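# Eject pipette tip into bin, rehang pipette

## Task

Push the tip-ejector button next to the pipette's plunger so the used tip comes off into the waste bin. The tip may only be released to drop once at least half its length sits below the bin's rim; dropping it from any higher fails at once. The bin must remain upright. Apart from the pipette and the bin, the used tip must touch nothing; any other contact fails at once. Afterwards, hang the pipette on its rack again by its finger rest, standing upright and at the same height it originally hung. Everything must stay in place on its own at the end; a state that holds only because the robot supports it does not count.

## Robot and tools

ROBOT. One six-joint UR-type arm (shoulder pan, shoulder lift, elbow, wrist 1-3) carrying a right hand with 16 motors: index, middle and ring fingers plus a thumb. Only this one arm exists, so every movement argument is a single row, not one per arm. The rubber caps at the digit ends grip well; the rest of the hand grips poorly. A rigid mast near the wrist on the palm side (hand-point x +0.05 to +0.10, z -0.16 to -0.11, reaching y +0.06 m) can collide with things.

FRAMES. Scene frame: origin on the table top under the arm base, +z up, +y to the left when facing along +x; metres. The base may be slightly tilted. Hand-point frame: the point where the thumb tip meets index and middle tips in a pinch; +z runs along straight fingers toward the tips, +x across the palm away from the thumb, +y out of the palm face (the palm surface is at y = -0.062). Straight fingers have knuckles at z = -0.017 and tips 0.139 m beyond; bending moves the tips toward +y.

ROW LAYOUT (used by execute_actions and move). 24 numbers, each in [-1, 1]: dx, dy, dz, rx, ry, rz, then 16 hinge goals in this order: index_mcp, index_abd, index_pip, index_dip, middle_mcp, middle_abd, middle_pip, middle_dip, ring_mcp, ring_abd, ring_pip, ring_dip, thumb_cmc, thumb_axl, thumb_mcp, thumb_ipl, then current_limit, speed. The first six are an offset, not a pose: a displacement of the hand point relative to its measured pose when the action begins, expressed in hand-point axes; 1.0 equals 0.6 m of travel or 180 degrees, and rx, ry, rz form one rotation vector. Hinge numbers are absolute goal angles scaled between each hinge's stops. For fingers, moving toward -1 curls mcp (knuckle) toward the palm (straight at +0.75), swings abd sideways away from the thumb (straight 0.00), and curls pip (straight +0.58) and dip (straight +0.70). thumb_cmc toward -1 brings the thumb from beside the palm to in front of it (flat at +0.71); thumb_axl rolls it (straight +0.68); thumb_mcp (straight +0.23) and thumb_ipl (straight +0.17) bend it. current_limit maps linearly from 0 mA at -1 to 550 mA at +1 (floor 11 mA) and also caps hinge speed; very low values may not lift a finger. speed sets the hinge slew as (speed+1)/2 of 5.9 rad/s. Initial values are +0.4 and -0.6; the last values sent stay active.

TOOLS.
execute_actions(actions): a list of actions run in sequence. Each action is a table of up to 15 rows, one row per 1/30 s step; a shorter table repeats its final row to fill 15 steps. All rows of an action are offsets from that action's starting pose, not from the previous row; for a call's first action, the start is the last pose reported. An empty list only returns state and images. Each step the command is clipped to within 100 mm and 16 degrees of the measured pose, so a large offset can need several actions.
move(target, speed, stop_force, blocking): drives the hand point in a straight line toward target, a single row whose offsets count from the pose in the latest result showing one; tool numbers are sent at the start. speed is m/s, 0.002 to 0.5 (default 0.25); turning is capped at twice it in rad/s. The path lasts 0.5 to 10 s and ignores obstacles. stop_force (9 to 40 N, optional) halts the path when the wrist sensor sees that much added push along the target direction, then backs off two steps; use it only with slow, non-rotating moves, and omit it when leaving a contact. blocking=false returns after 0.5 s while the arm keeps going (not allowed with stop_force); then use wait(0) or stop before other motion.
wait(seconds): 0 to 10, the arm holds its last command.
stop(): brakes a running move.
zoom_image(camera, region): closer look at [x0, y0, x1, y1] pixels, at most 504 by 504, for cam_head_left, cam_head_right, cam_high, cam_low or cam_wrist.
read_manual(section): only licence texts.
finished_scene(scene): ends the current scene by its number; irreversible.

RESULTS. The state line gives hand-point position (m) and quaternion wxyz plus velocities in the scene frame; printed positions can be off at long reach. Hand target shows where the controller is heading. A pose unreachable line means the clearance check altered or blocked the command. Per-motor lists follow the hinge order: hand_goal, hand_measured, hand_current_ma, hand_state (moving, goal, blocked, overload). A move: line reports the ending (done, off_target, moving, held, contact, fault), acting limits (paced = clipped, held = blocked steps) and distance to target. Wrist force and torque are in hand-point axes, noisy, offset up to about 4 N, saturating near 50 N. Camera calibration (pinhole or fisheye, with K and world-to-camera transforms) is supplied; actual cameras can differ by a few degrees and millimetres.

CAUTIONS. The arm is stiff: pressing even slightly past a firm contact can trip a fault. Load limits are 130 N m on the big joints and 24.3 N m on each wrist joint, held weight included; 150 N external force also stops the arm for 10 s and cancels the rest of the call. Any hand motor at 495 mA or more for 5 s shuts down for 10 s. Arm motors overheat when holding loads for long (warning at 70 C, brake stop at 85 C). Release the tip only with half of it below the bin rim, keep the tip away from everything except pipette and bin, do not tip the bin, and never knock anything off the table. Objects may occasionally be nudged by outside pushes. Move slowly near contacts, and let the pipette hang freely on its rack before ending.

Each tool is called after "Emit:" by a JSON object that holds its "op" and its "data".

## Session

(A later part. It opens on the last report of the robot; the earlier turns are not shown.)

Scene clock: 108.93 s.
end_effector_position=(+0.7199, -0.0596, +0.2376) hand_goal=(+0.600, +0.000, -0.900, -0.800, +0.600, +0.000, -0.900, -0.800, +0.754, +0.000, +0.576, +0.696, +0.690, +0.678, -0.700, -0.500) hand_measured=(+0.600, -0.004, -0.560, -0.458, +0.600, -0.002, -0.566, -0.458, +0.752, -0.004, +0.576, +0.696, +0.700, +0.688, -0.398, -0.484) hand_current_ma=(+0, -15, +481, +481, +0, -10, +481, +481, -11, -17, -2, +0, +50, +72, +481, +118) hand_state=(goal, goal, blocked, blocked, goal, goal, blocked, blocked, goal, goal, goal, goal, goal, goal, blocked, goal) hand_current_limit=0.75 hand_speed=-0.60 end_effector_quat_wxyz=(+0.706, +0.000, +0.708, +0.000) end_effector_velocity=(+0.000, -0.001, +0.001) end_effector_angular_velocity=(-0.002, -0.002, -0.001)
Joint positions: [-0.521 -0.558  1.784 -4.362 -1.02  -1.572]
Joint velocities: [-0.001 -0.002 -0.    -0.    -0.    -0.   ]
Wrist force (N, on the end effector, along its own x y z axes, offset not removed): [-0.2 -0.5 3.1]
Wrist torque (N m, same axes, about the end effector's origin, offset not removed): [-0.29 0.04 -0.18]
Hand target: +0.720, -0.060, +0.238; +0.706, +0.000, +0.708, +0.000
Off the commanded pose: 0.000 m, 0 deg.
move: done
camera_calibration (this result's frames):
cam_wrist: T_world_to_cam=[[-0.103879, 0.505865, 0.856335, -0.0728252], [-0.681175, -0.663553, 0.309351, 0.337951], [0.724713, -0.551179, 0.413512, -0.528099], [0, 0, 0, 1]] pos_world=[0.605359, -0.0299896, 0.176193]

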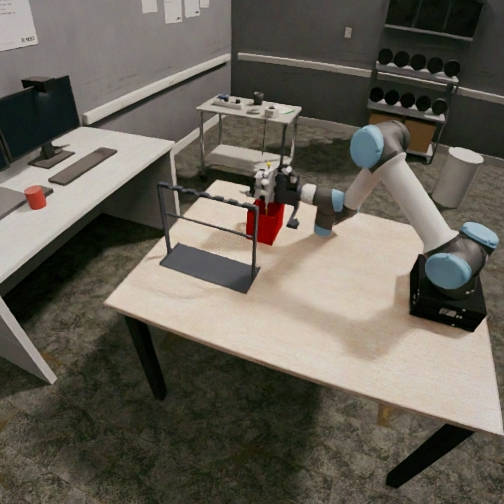

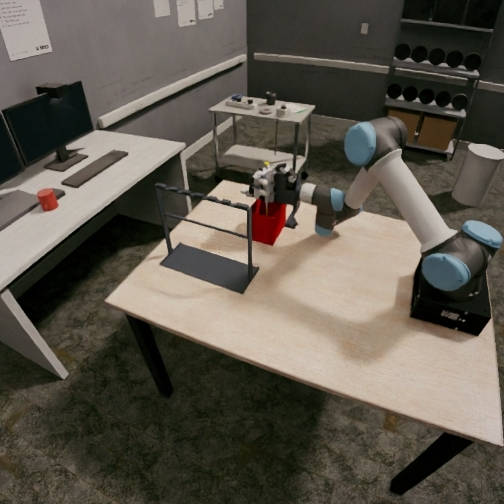

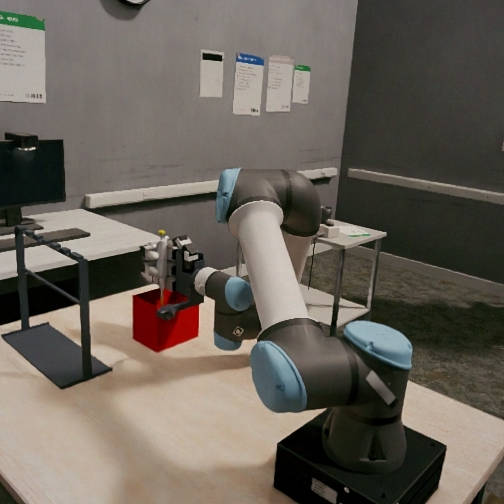

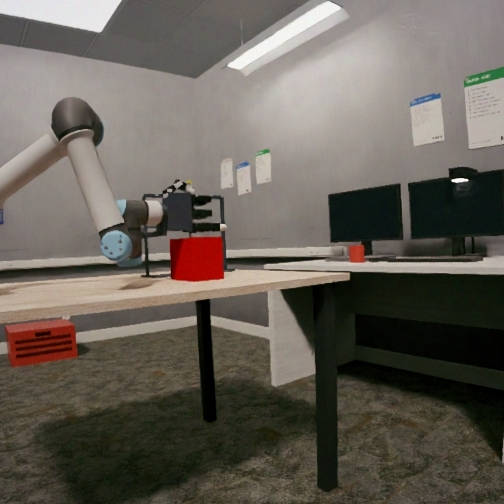

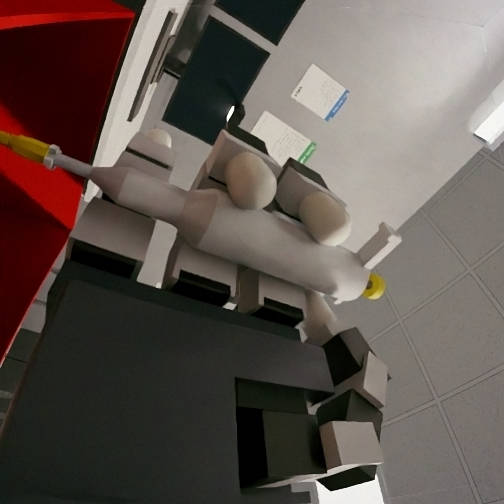

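Emit:
{"op": "move", "data": {"target": [0,0,0,0,0,0,0.6,0,-0.9,-0.8,0.6,0,-0.9,-0.8,0.754,0,0.576,0.696,0.85,0.678,-0.40,-0.45,0.75,-0.6]}}

Emit:
{"op": "move", "data": {"target": [0,0,0,0,0,0,0.6,0,-0.9,-0.8,0.6,0,-0.9,-0.8,0.754,0,0.576,0.696,0.85,0.678,-0.1,-0.25,0.75,-0.6]}}

Emit:
{"op": "move", "data": {"target": [0,0,0,0,0,0,0.6,0,-0.9,-0.8,0.6,0,-0.9,-0.8,0.754,0,0.576,0.696,0.64,0.678,-0.1,-0.25,0.75,-0.6]}}

Emit:
{"op": "move", "data": {"target": [0,0,0,0,0,0,0.6,0,-0.9,-0.8,0.6,0,-0.9,-0.8,0.754,0,0.576,0.696,0.64,0.678,-0.7,-0.25,0.75,-0.6]}}

Emit:
{"op": "zoom_image", "data": {"camera": "cam_high", "region": [110, 190, 230, 310]}}

Emit:
{"op": "zoom_image", "data": {"camera": "cam_low", "region": [140, 150, 240, 250]}}

Scene clock: 112.33 s.
end_effector_position=(+0.7199, -0.0596, +0.2376) hand_goal=(+0.600, +0.000, -0.900, -0.800, +0.600, +0.000, -0.900, -0.800, +0.754, +0.000, +0.576, +0.696, +0.850, +0.678, -0.400, -0.450) hand_measured=(+0.600, -0.004, -0.560, -0.458, +0.600, -0.002, -0.566, -0.458, +0.752, -0.004, +0.576, +0.696, +0.848, +0.680, -0.402, -0.454) hand_current_ma=(+0, -15, +481, +481, +0, -10, +481, +481, -11, -17, -2, +0, -6, +20, -16, -29) hand_state=(goal, goal, blocked, blocked, goal, goal, blocked, blocked, goal, goal, goal, goal, goal, goal, goal, goal) hand_current_limit=0.75 hand_speed=-0.60 end_effector_quat_wxyz=(+0.706, +0.000, +0.708, +0.000) end_effector_velocity=(-0.000, -0.000, -0.000) end_effector_angular_velocity=(+0.001, +0.001, -0.000)
Joint positions: [-0.521 -0.558  1.784 -4.362 -1.02  -1.572]
Joint velocities: [-0.  0.  0.  0. -0.  0.]
Wrist force (N, on the end effector, along its own x y z axes, offset not removed): [3.9 -2.0 -3.1]
Wrist torque (N m, same axes, about the end effector's origin, offset not removed): [0.08 -0.37 0.24]
Hand target: +0.720, -0.060, +0.238; +0.706, +0.000, +0.708, +0.000
Off the commanded pose: 0.000 m, 0 deg.
move: done
camera_calibration (this result's frames):
cam_wrist: T_world_to_cam=[[-0.10388, 0.505865, 0.856335, -0.072825], [-0.681175, -0.663553, 0.30935, 0.337951], [0.724713, -0.551179, 0.413513, -0.528099], [0, 0, 0, 1]] pos_world=[0.605359, -0.0299896, 0.176193]

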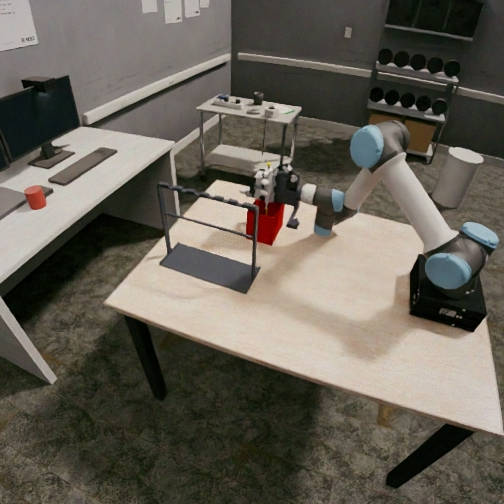

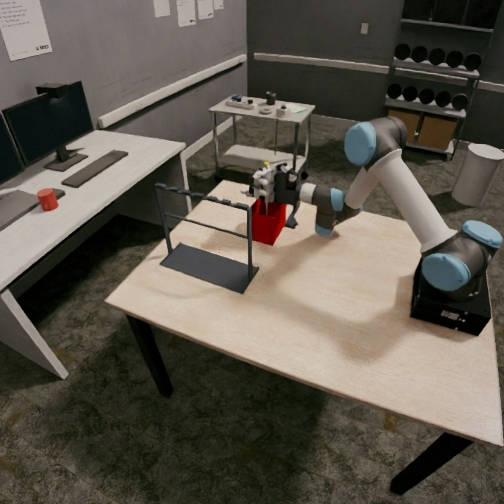

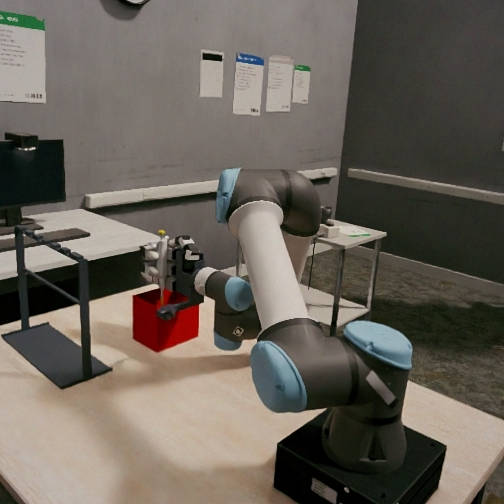

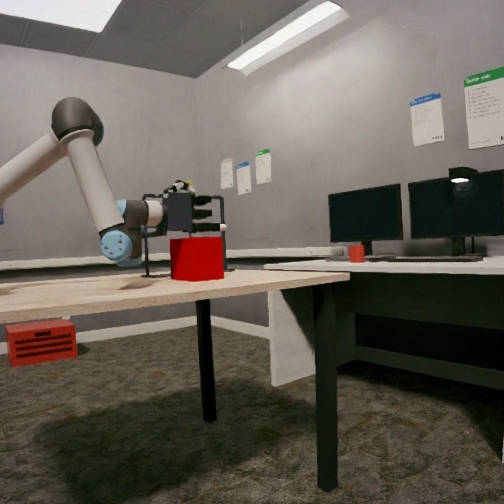

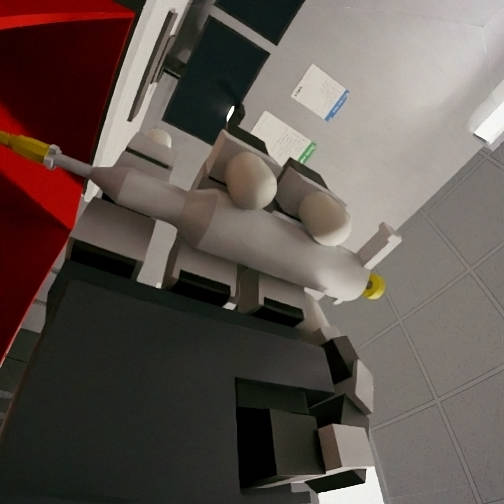

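Scene clock: 113.00 s.
end_effector_position=(+0.7199, -0.0596, +0.2376) hand_goal=(+0.600, +0.000, -0.900, -0.800, +0.600, +0.000, -0.900, -0.800, +0.754, +0.000, +0.576, +0.696, +0.850, +0.678, -0.100, -0.250) hand_measured=(+0.600, -0.004, -0.560, -0.458, +0.600, -0.002, -0.566, -0.458, +0.752, -0.004, +0.576, +0.696, +0.850, +0.680, -0.110, -0.254) hand_current_ma=(+0, -15, +481, +481, +0, -10, +481, +481, -11, -17, -2, +0, -3, +20, -61, -33) hand_state=(goal, goal, blocked, blocked, goal, goal, blocked, blocked, goal, goal, goal, goal, goal, goal, goal, goal) hand_current_limit=0.75 hand_speed=-0.60 end_effector_quat_wxyz=(+0.706, +0.000, +0.708, +0.000) end_effector_velocity=(-0.000, -0.000, -0.000) end_effector_angular_velocity=(+0.001, +0.000, -0.000)
Joint positions: [-0.521 -0.558  1.784 -4.362 -1.02  -1.572]
Joint velocities: [-0. -0.  0.  0. -0.  0.]
Wrist force (N, on the end effector, along its own x y z axes, offset not removed): [4.9 1.3 -1.0]
Wrist torque (N m, same axes, about the end effector's origin, offset not removed): [0.27 -0.60 0.15]
Hand target: +0.720, -0.060, +0.238; +0.706, +0.000, +0.708, +0.000
Off the commanded pose: 0.000 m, 0 deg.
move: done
camera_calibration (this result's frames):
cam_wrist: T_world_to_cam=[[-0.10388, 0.505865, 0.856335, -0.0728251], [-0.681175, -0.663553, 0.30935, 0.337951], [0.724713, -0.551179, 0.413512, -0.528099], [0, 0, 0, 1]] pos_world=[0.605359, -0.0299896, 0.176193]

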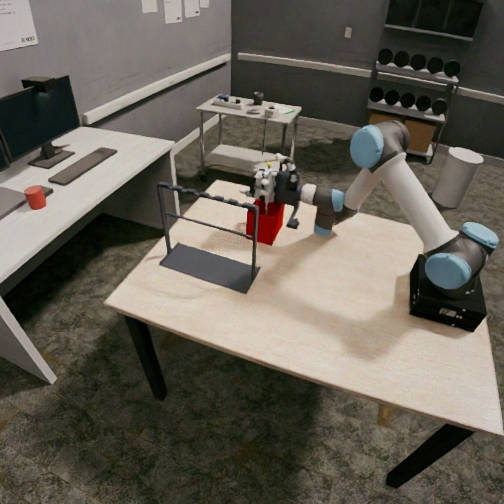

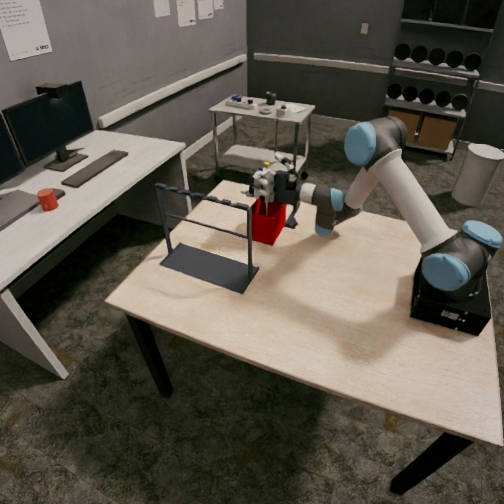

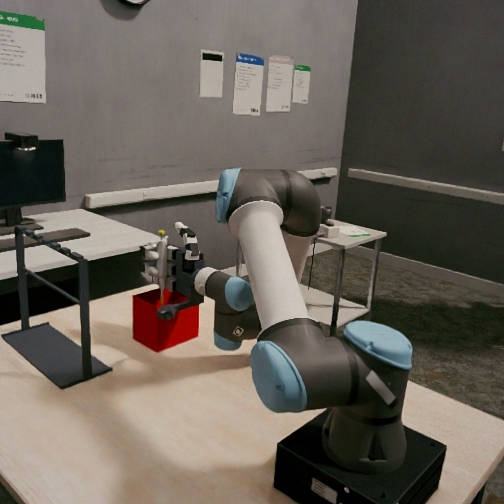

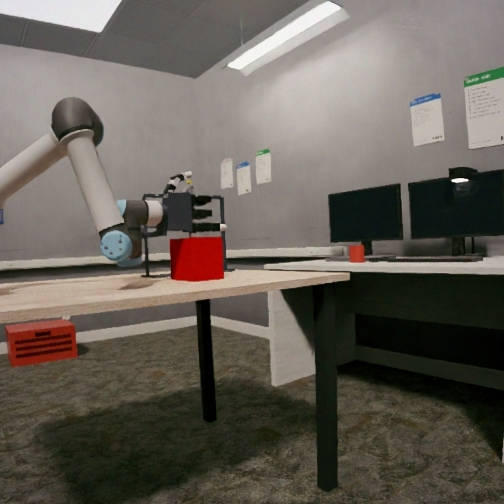

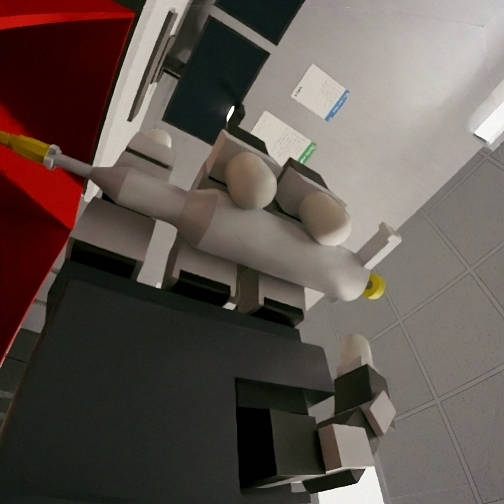

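Scene clock: 113.50 s.
end_effector_position=(+0.7199, -0.0596, +0.2376) hand_goal=(+0.600, +0.000, -0.900, -0.800, +0.600, +0.000, -0.900, -0.800, +0.754, +0.000, +0.576, +0.696, +0.640, +0.678, -0.100, -0.250) hand_measured=(+0.600, -0.004, -0.560, -0.458, +0.600, -0.002, -0.566, -0.458, +0.752, -0.004, +0.576, +0.696, +0.642, +0.680, -0.110, -0.254) hand_current_ma=(+0, -15, +481, +481, +0, -10, +481, +481, -11, -17, -2, +0, +11, +11, -61, -33) hand_state=(goal, goal, blocked, blocked, goal, goal, blocked, blocked, goal, goal, goal, goal, goal, goal, goal, goal) hand_current_limit=0.75 hand_speed=-0.60 end_effector_quat_wxyz=(+0.706, +0.000, +0.708, +0.000) end_effector_velocity=(+0.000, +0.000, +0.001) end_effector_angular_velocity=(+0.000, -0.001, +0.000)
Joint positions: [-0.521 -0.558  1.784 -4.362 -1.02  -1.572]
Joint velocities: [ 0.    -0.001 -0.     0.     0.     0.001]
Wrist force (N, on the end effector, along its own x y z axes, offset not removed): [2.5 2.5 0.9]
Wrist torque (N m, same axes, about the end effector's origin, offset not removed): [0.27 -0.28 0.00]
Hand target: +0.720, -0.060, +0.238; +0.706, +0.000, +0.708, +0.000
Off the commanded pose: 0.000 m, 0 deg.
move: done
camera_calibration (this result's frames):
cam_wrist: T_world_to_cam=[[-0.10388, 0.505865, 0.856335, -0.0728251], [-0.681175, -0.663553, 0.309351, 0.337951], [0.724713, -0.551179, 0.413512, -0.528099], [0, 0, 0, 1]] pos_world=[0.605359, -0.0299895, 0.176193]

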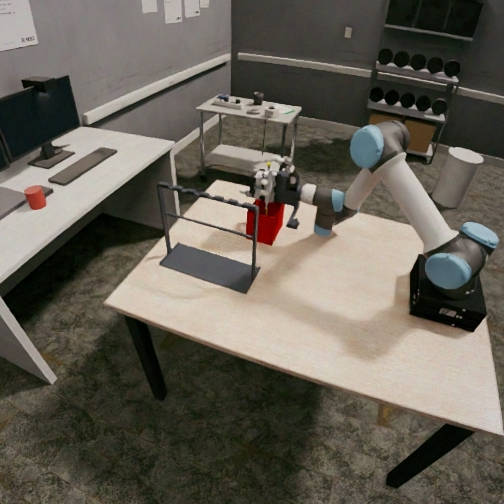

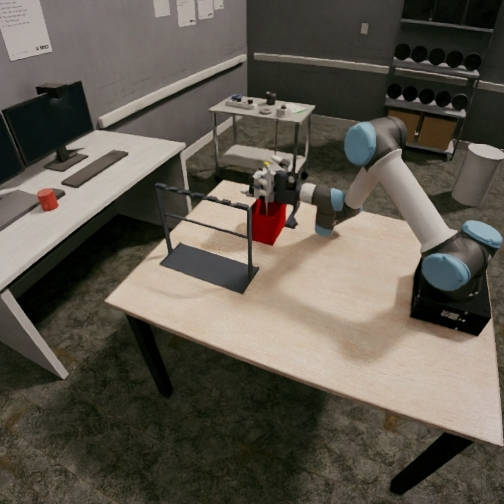

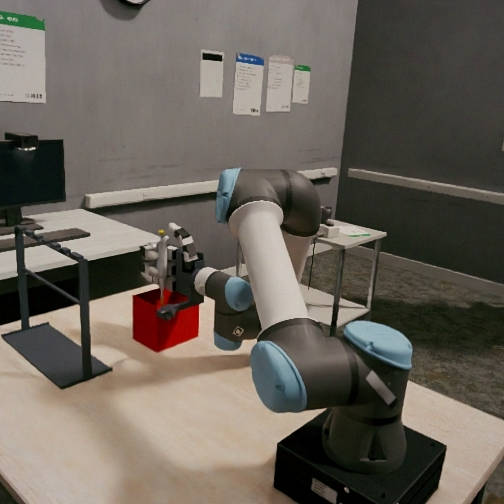

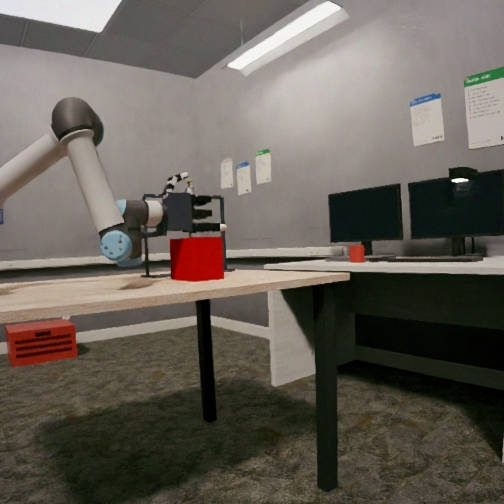

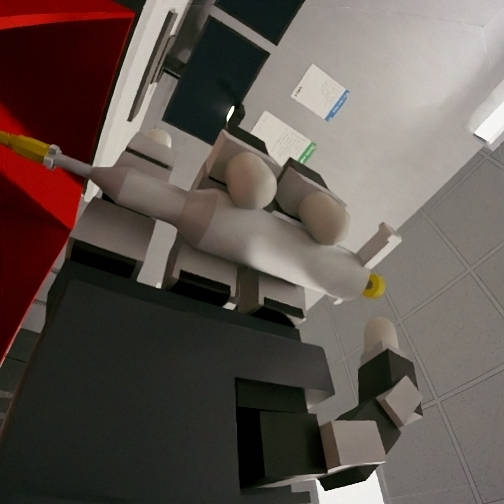

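Scene clock: 114.10 s.
end_effector_position=(+0.7199, -0.0596, +0.2376) hand_goal=(+0.600, +0.000, -0.900, -0.800, +0.600, +0.000, -0.900, -0.800, +0.754, +0.000, +0.576, +0.696, +0.640, +0.678, -0.700, -0.250) hand_measured=(+0.602, -0.004, -0.560, -0.458, +0.600, -0.002, -0.566, -0.458, +0.752, -0.004, +0.576, +0.696, +0.642, +0.680, -0.318, -0.236) hand_current_ma=(+8, -15, +481, +481, -1, -10, +481, +481, -11, -17, -2, +0, +11, +12, +481, +99) hand_state=(goal, goal, blocked, blocked, goal, goal, blocked, blocked, goal, goal, goal, goal, goal, goal, blocked, goal) hand_current_limit=0.75 hand_speed=-0.60 end_effector_quat_wxyz=(+0.706, +0.000, +0.708, +0.000) end_effector_velocity=(+0.000, +0.000, +0.001) end_effector_angular_velocity=(-0.001, -0.001, +0.001)
Joint positions: [-0.521 -0.558  1.784 -4.362 -1.02  -1.572]
Joint velocities: [ 0.    -0.001 -0.     0.     0.    -0.   ]
Wrist force (N, on the end effector, along its own x y z axes, offset not removed): [3.6 -3.6 2.8]
Wrist torque (N m, same axes, about the end effector's origin, offset not removed): [-0.84 -0.42 0.12]
Hand target: +0.720, -0.060, +0.238; +0.706, +0.000, +0.708, +0.000
Off the commanded pose: 0.000 m, 0 deg.
move: done
camera_calibration (this result's frames):
cam_wrist: T_world_to_cam=[[-0.10388, 0.505865, 0.856335, -0.072825], [-0.681175, -0.663553, 0.30935, 0.337951], [0.724713, -0.551179, 0.413513, -0.528099], [0, 0, 0, 1]] pos_world=[0.605359, -0.0299896, 0.176193]

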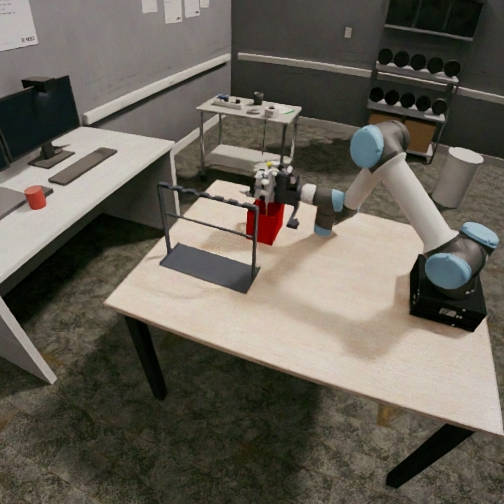

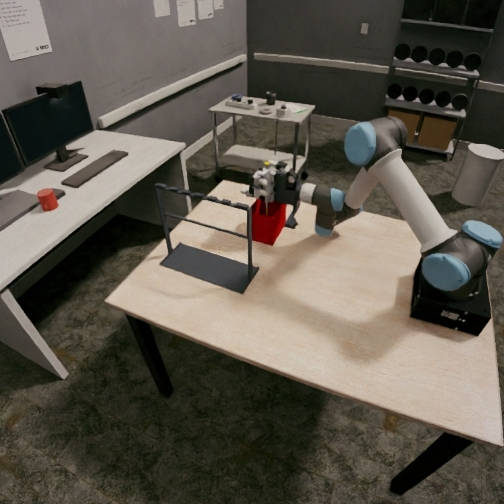

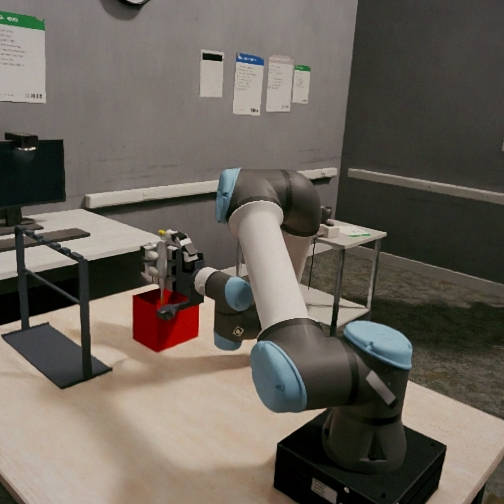

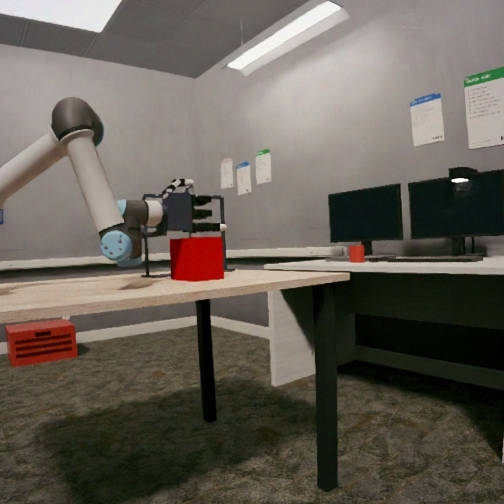

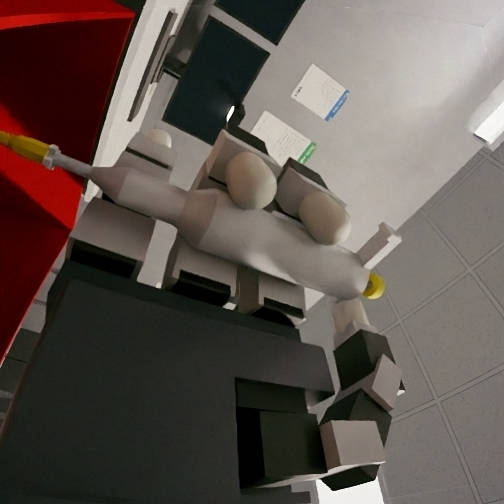

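Region (110, 190, 230, 310) of cam_high's 504x504 image, scaled by 4.200, with more detail than that image has.

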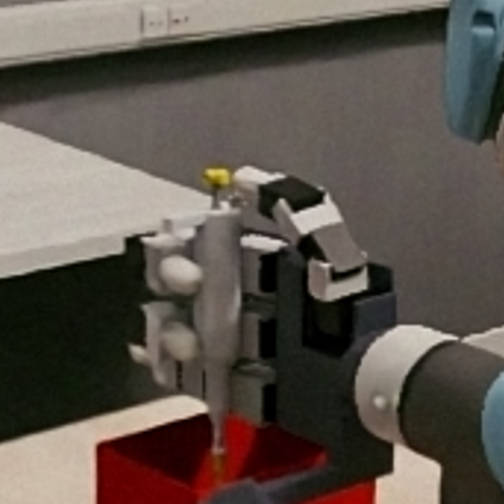

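Region (140, 150, 240, 250) of cam_low's 504x504 image, scaled by 5.040, with more detail than that image has.

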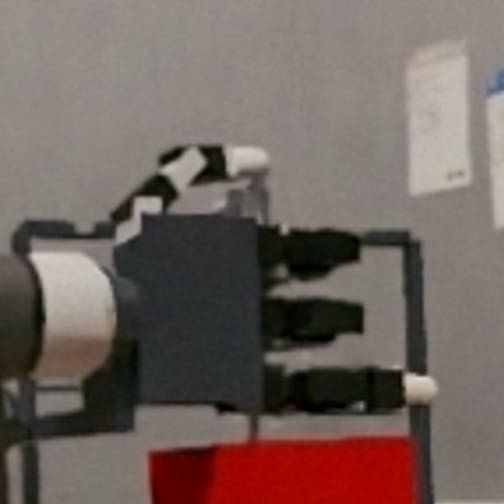

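Emit:
{"op": "execute_actions", "data": {"actions": [[[0,0,0,0,0,0,0.6,0,-0.9,-0.8,0.6,0,-0.9,-0.8,0.754,0,0.576,0.696,0.64,0.678,-1,-0.32,1,-0.6]],[[0,0,0,0,0,0,0.6,0,-0.9,-0.8,0.6,0,-0.9,-0.8,0.754,0,0.576,0.696,0.64,0.678,-1,-0.32,1,-0.6]],[[0,0,0,0,0,0,0.6,0,-0.9,-0.8,0.6,0,-0.9,-0.8,0.754,0,0.576,0.696,0.64,0.678,-1,-0.32,1,-0.6]],[[0,0,0,0,0,0,0.6,0,-0.9,-0.8,0.6,0,-0.9,-0.8,0.754,0,0.576,0.696,0.64,0.678,-1,-0.32,1,-0.6]],[[0,0,0,0,0,0,0.6,0,-0.9,-0.8,0.6,0,-0.9,-0.8,0.754,0,0.576,0.696,0.64,0.678,-1,-0.32,0.75,-0.6]]]}}

Emit:
{"op": "zoom_image", "data": {"camera": "cam_low", "region": [165, 170, 205, 210]}}

Emit:
{"op": "zoom_image", "data": {"camera": "cam_head_right", "region": [245, 150, 305, 210]}}

Scene clock: 120.73 s.
end_effector_position=(+0.7199, -0.0596, +0.2376) hand_goal=(+0.600, +0.000, -0.900, -0.800, +0.600, +0.000, -0.900, -0.800, +0.754, +0.000, +0.576, +0.696, +0.640, +0.678, -1.000, -0.320) hand_measured=(+0.602, -0.004, -0.562, -0.458, +0.600, -0.002, -0.568, -0.458, +0.752, -0.004, +0.576, +0.696, +0.642, +0.678, -0.330, -0.276) hand_current_ma=(+8, -15, +481, +481, -1, -10, +481, +481, -11, -17, -2, +0, +9, +1, +481, +318) hand_state=(goal, goal, blocked, blocked, goal, goal, blocked, blocked, goal, goal, goal, goal, goal, goal, blocked, blocked) hand_current_limit=0.75 hand_speed=-0.60 end_effector_quat_wxyz=(+0.706, +0.000, +0.708, +0.000) end_effector_velocity=(-0.000, +0.000, +0.001) end_effector_angular_velocity=(-0.001, -0.001, +0.000)
Joint positions: [-0.521 -0.558  1.784 -4.362 -1.02  -1.572]
Joint velocities: [ 0.    -0.001  0.    -0.     0.     0.   ]
Wrist force (N, on the end effector, along its own x y z axes, offset not removed): [6.2 2.1 1.2]
Wrist torque (N m, same axes, about the end effector's origin, offset not removed): [0.10 -0.71 0.47]
Hand target: +0.720, -0.060, +0.238; +0.706, +0.000, +0.708, +0.000
Off the commanded pose: 0.000 m, 0 deg.
camera_calibration (this result's frames):
cam_wrist: T_world_to_cam=[[-0.10388, 0.505865, 0.856335, -0.0728252], [-0.681175, -0.663553, 0.30935, 0.337951], [0.724713, -0.551179, 0.413512, -0.528099], [0, 0, 0, 1]] pos_world=[0.605359, -0.0299895, 0.176193]

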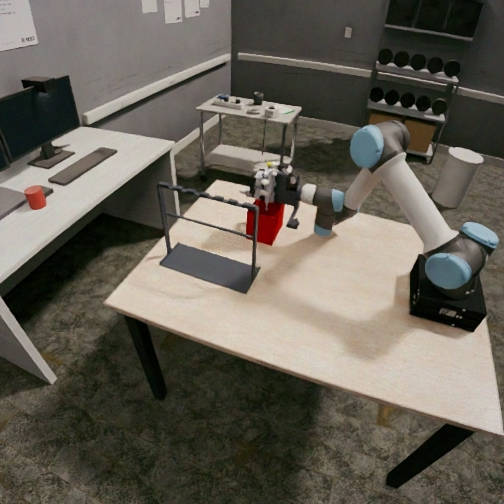

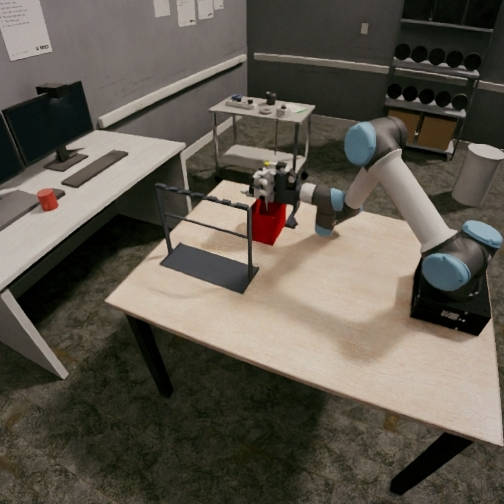

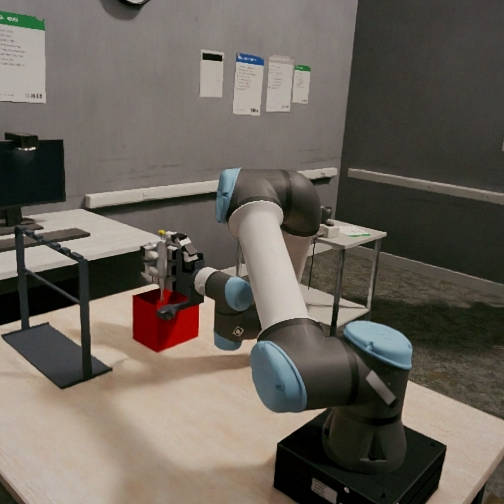

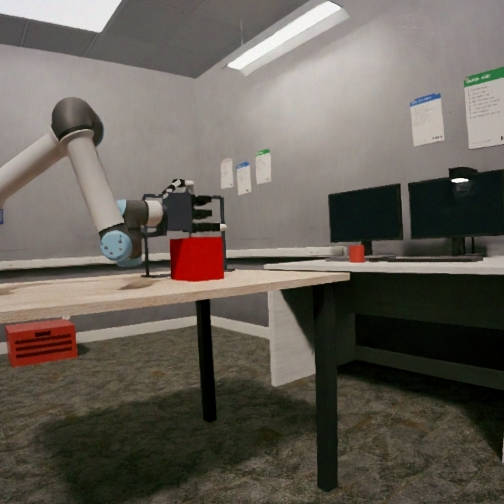

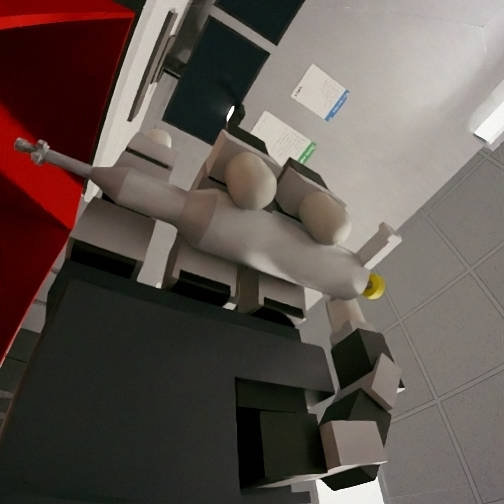

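Region (165, 170, 205, 210) of cam_low's 504x504 image, scaled by 12.600, with more detail than that image has.

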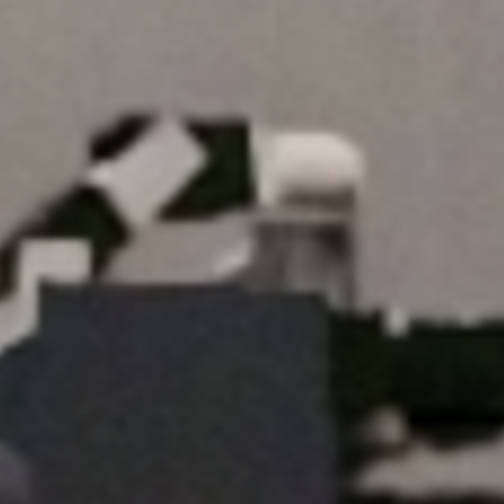

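Region (245, 150, 305, 210) of cam_head_right's 504x504 image, scaled by 8.400, with more detail than that image has.

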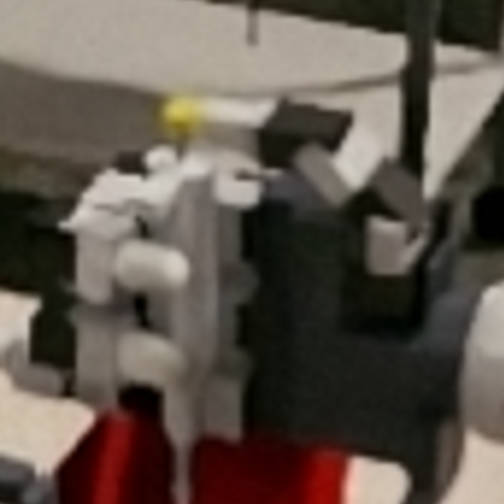

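Emit:
{"op": "move", "data": {"target": [-0.1,0,0,0,0,0,0.6,0,-0.9,-0.8,0.6,0,-0.9,-0.8,0.754,0,0.576,0.696,0.714,0.678,0.226,0.168,0.4,-0.6], "speed": 0.08}}

Emit:
{"op": "move", "data": {"target": [0.056,0.275,0,0,0,0,0.6,0,-0.9,-0.8,0.6,0,-0.9,-0.8,0.754,0,0.576,0.696,0.714,0.678,0.226,0.168,0.4,-0.6], "speed": 0.1}}

Emit:
{"op": "move", "data": {"target": [0,0.13,0,0,0,0,0.6,0,-0.9,-0.8,0.6,0,-0.9,-0.8,0.754,0,0.576,0.696,0.714,0.678,0.226,0.168,0.4,-0.6], "speed": 0.03}}

Emit:
{"op": "zoom_image", "data": {"camera": "cam_head_left", "region": [190, 160, 320, 270]}}

Emit:
{"op": "zoom_image", "data": {"camera": "cam_high", "region": [40, 200, 200, 330]}}

Scene clock: 124.53 s.
end_effector_position=(+0.7201, -0.0596, +0.2975) hand_goal=(+0.600, +0.000, -0.900, -0.800, +0.600, +0.000, -0.900, -0.800, +0.754, +0.000, +0.576, +0.696, +0.714, +0.678, +0.226, +0.168) hand_measured=(+0.602, -0.004, -0.562, -0.458, +0.600, -0.002, -0.568, -0.458, +0.752, -0.004, +0.576, +0.696, +0.712, +0.676, +0.224, +0.166) hand_current_ma=(+7, -15, +385, +385, -1, -10, +385, +385, -11, -17, -2, +0, -12, -14, -14, -14) hand_state=(goal, goal, blocked, blocked, goal, goal, blocked, blocked, goal, goal, goal, goal, goal, goal, goal, goal) hand_current_limit=0.40 hand_speed=-0.60 end_effector_quat_wxyz=(+0.706, +0.000, +0.708, +0.000) end_effector_velocity=(-0.000, -0.001, +0.002) end_effector_angular_velocity=(-0.002, -0.001, -0.001)
Joint positions: [-0.52  -0.692  1.825 -4.27  -1.02  -1.572]
Joint velocities: [-0.001 -0.003  0.001  0.002 -0.    -0.002]
Wrist force (N, on the end effector, along its own x y z axes, offset not removed): [4.5 -2.4 0.7]
Wrist torque (N m, same axes, about the end effector's origin, offset not removed): [-0.28 -0.63 0.15]
Hand target: +0.720, -0.060, +0.298; +0.706, +0.000, +0.708, +0.000
Off the commanded pose: 0.000 m, 0 deg.
move: done
camera_calibration (this result's frames):
cam_wrist: T_world_to_cam=[[-0.103894, 0.50574, 0.856407, -0.124183], [-0.681172, -0.663604, 0.309247, 0.319614], [0.724714, -0.551232, 0.413441, -0.552985], [0, 0, 0, 1]] pos_world=[0.605567, -0.0299211, 0.236138]

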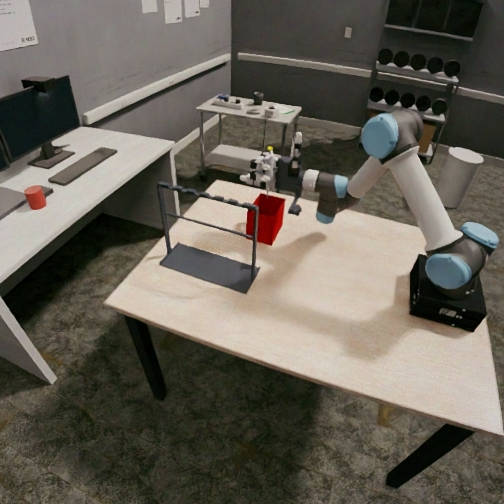

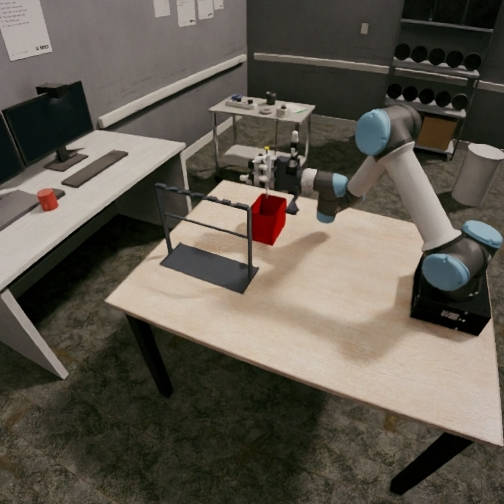

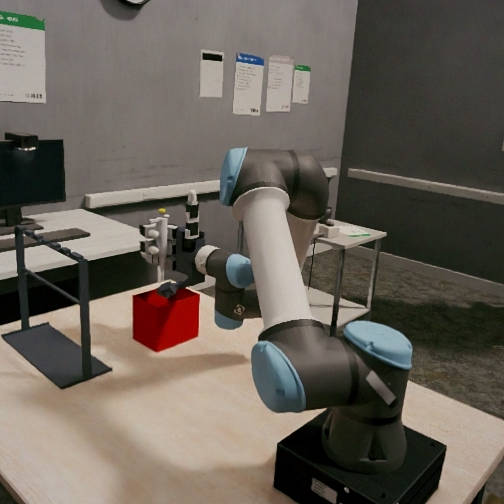

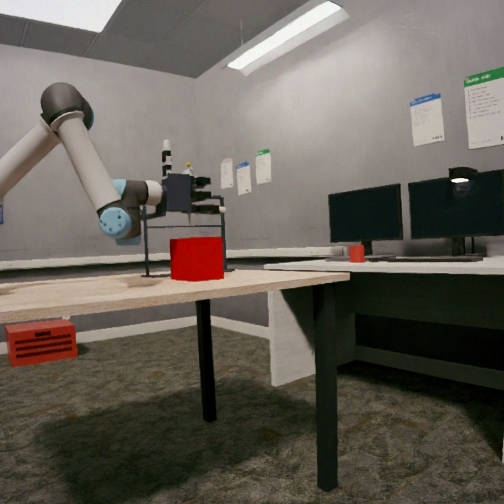

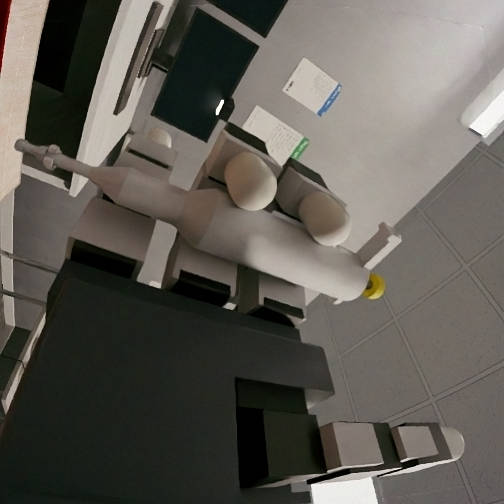

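Scene clock: 126.63 s.
end_effector_position=(+0.7200, +0.1054, +0.2637) hand_goal=(+0.600, +0.000, -0.900, -0.800, +0.600, +0.000, -0.900, -0.800, +0.754, +0.000, +0.576, +0.696, +0.714, +0.678, +0.226, +0.168) hand_measured=(+0.602, -0.004, -0.562, -0.458, +0.600, -0.002, -0.568, -0.458, +0.752, -0.004, +0.576, +0.696, +0.712, +0.676, +0.224, +0.166) hand_current_ma=(+6, -15, +385, +385, -1, -10, +385, +385, -10, -17, -2, +0, -9, -14, -14, -14) hand_state=(goal, goal, blocked, blocked, goal, goal, blocked, blocked, goal, goal, goal, goal, goal, goal, goal, goal) hand_current_limit=0.40 hand_speed=-0.60 end_effector_quat_wxyz=(+0.706, +0.000, +0.708, +0.000) end_effector_velocity=(+0.000, +0.002, -0.001) end_effector_angular_velocity=(+0.001, +0.000, -0.000)
Joint positions: [-0.203 -0.635  1.869 -4.37  -1.337 -1.571]
Joint velocities: [ 0.003  0.002 -0.001 -0.    -0.003  0.001]
Wrist force (N, on the end effector, along its own x y z axes, offset not removed): [3.9 3.2 -1.8]
Wrist torque (N m, same axes, about the end effector's origin, offset not removed): [0.41 -0.44 0.16]
Hand target: +0.720, +0.106, +0.264; +0.706, +0.000, +0.708, +0.000
Off the commanded pose: 0.000 m, 0 deg.
move: done
camera_calibration (this result's frames):
cam_wrist: T_world_to_cam=[[-0.10382, 0.505934, 0.856301, -0.178723], [-0.681129, -0.663546, 0.309466, 0.439357], [0.724765, -0.551123, 0.413496, -0.448017], [0, 0, 0, 1]] pos_world=[0.605411, 0.135043, 0.202329]

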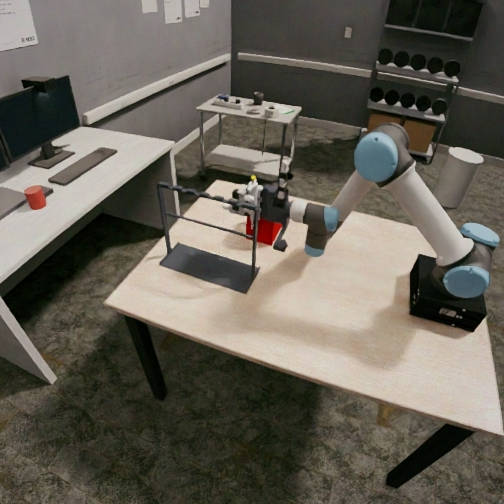

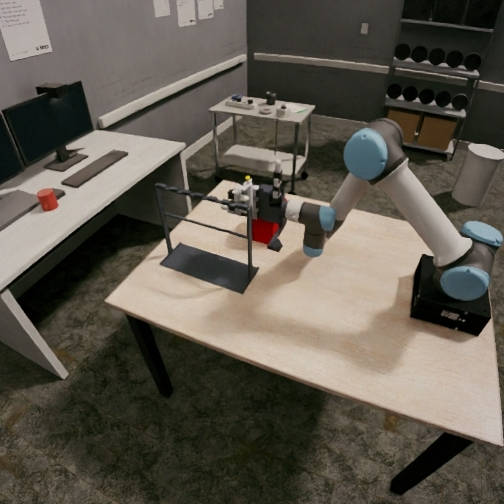

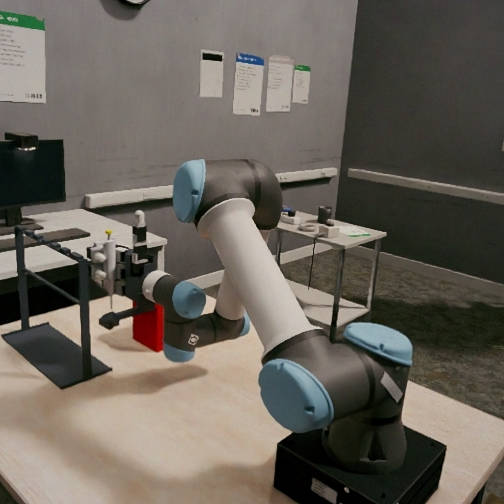

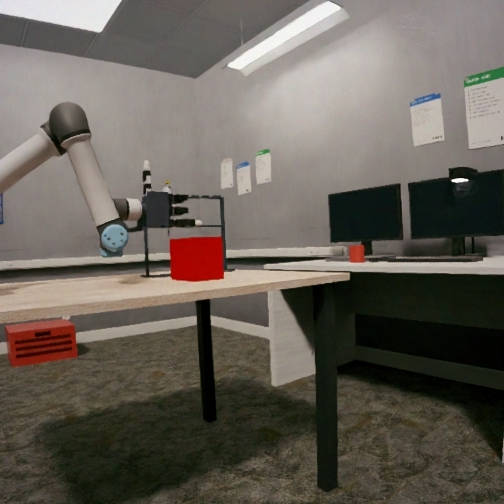

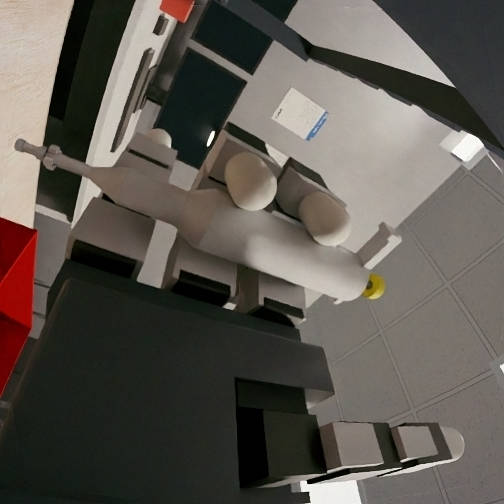

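Scene clock: 129.53 s.
end_effector_position=(+0.7199, +0.1833, +0.2636) hand_goal=(+0.600, +0.000, -0.900, -0.800, +0.600, +0.000, -0.900, -0.800, +0.754, +0.000, +0.576, +0.696, +0.714, +0.678, +0.226, +0.168) hand_measured=(+0.602, -0.004, -0.562, -0.458, +0.600, -0.002, -0.568, -0.458, +0.752, -0.004, +0.576, +0.696, +0.712, +0.676, +0.224, +0.166) hand_current_ma=(+6, -15, +385, +385, -1, -10, +385, +385, -10, -17, -2, +0, -9, -14, -14, -14) hand_state=(goal, goal, blocked, blocked, goal, goal, blocked, blocked, goal, goal, goal, goal, goal, goal, goal, goal) hand_current_limit=0.40 hand_speed=-0.60 end_effector_quat_wxyz=(+0.706, +0.000, +0.708, +0.000) end_effector_velocity=(+0.000, +0.002, -0.001) end_effector_angular_velocity=(+0.000, +0.002, -0.001)
Joint positions: [-0.042 -0.627  1.84  -4.349 -1.498 -1.57 ]
Joint velocities: [ 0.003  0.002 -0.001  0.001 -0.004  0.   ]
Wrist force (N, on the end effector, along its own x y z axes, offset not removed): [4.1 1.6 0.2]
Wrist torque (N m, same axes, about the end effector's origin, offset not removed): [0.25 -0.47 0.15]
Hand target: +0.720, +0.183, +0.264; +0.706, +0.000, +0.708, +0.000
Off the commanded pose: 0.000 m, 0 deg.
move: done
camera_calibration (this result's frames):
cam_wrist: T_world_to_cam=[[-0.10381, 0.50604, 0.85624, -0.218084], [-0.681115, -0.663517, 0.309562, 0.491028], [0.72478, -0.551062, 0.413551, -0.405037], [0, 0, 0, 1]] pos_world=[0.60537, 0.212964, 0.202232]

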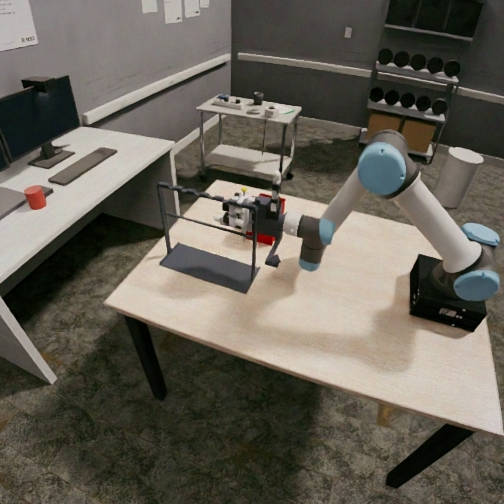

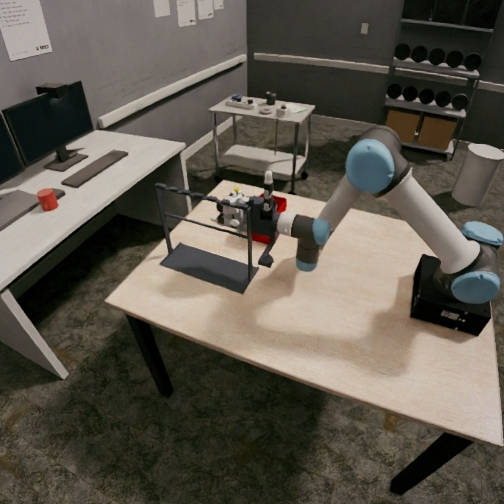

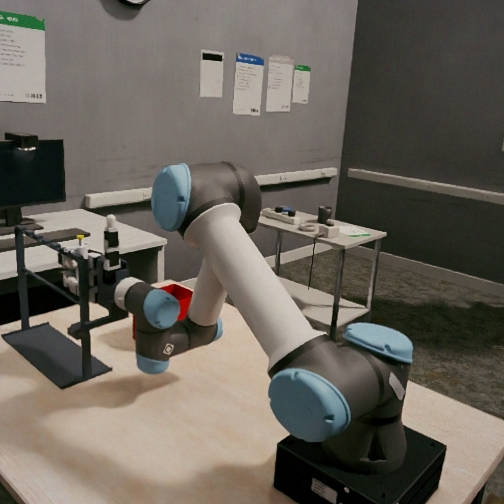

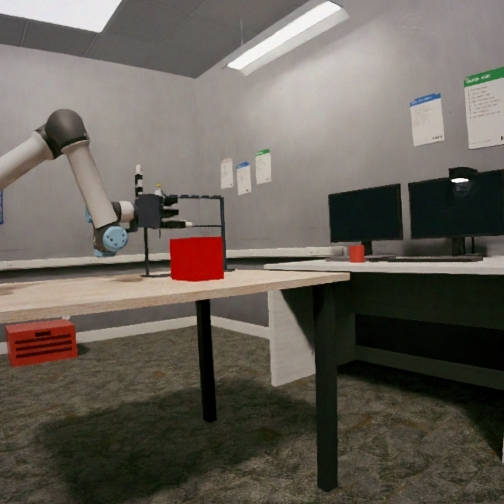

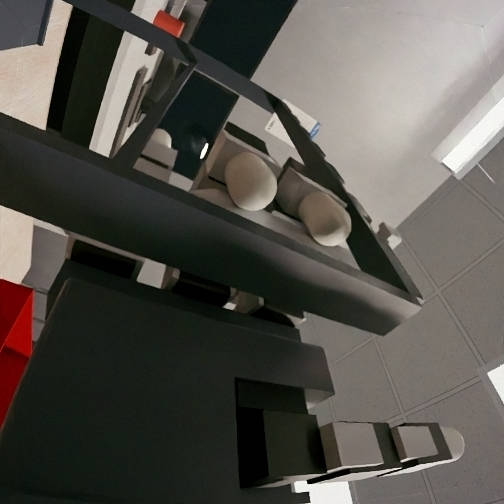

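Region (190, 160, 320, 270) of cam_head_left's 504x504 image, scaled by 3.877, with more detail than that image has; it fills the top 426 rows of this view, and the rest is white.

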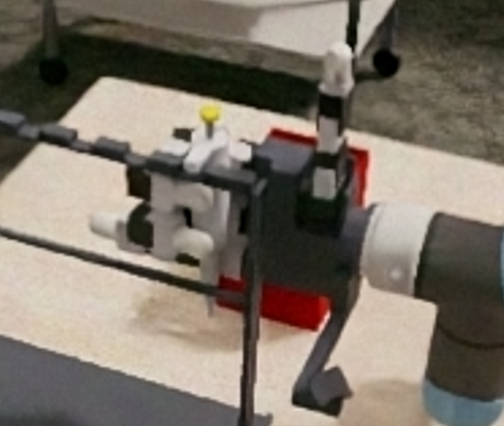

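Region (40, 200, 200, 330) of cam_high's 504x504 image, scaled by 3.150, with more detail than that image has; it fills the top 410 rows of this view, and the rest is white.

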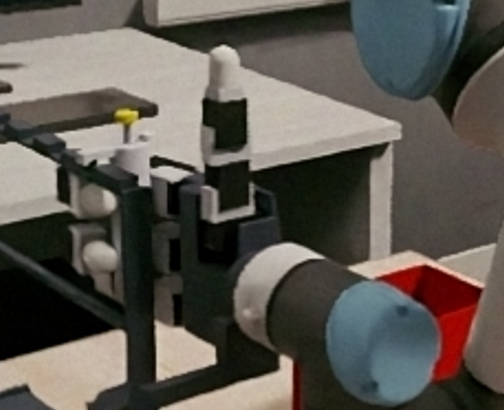

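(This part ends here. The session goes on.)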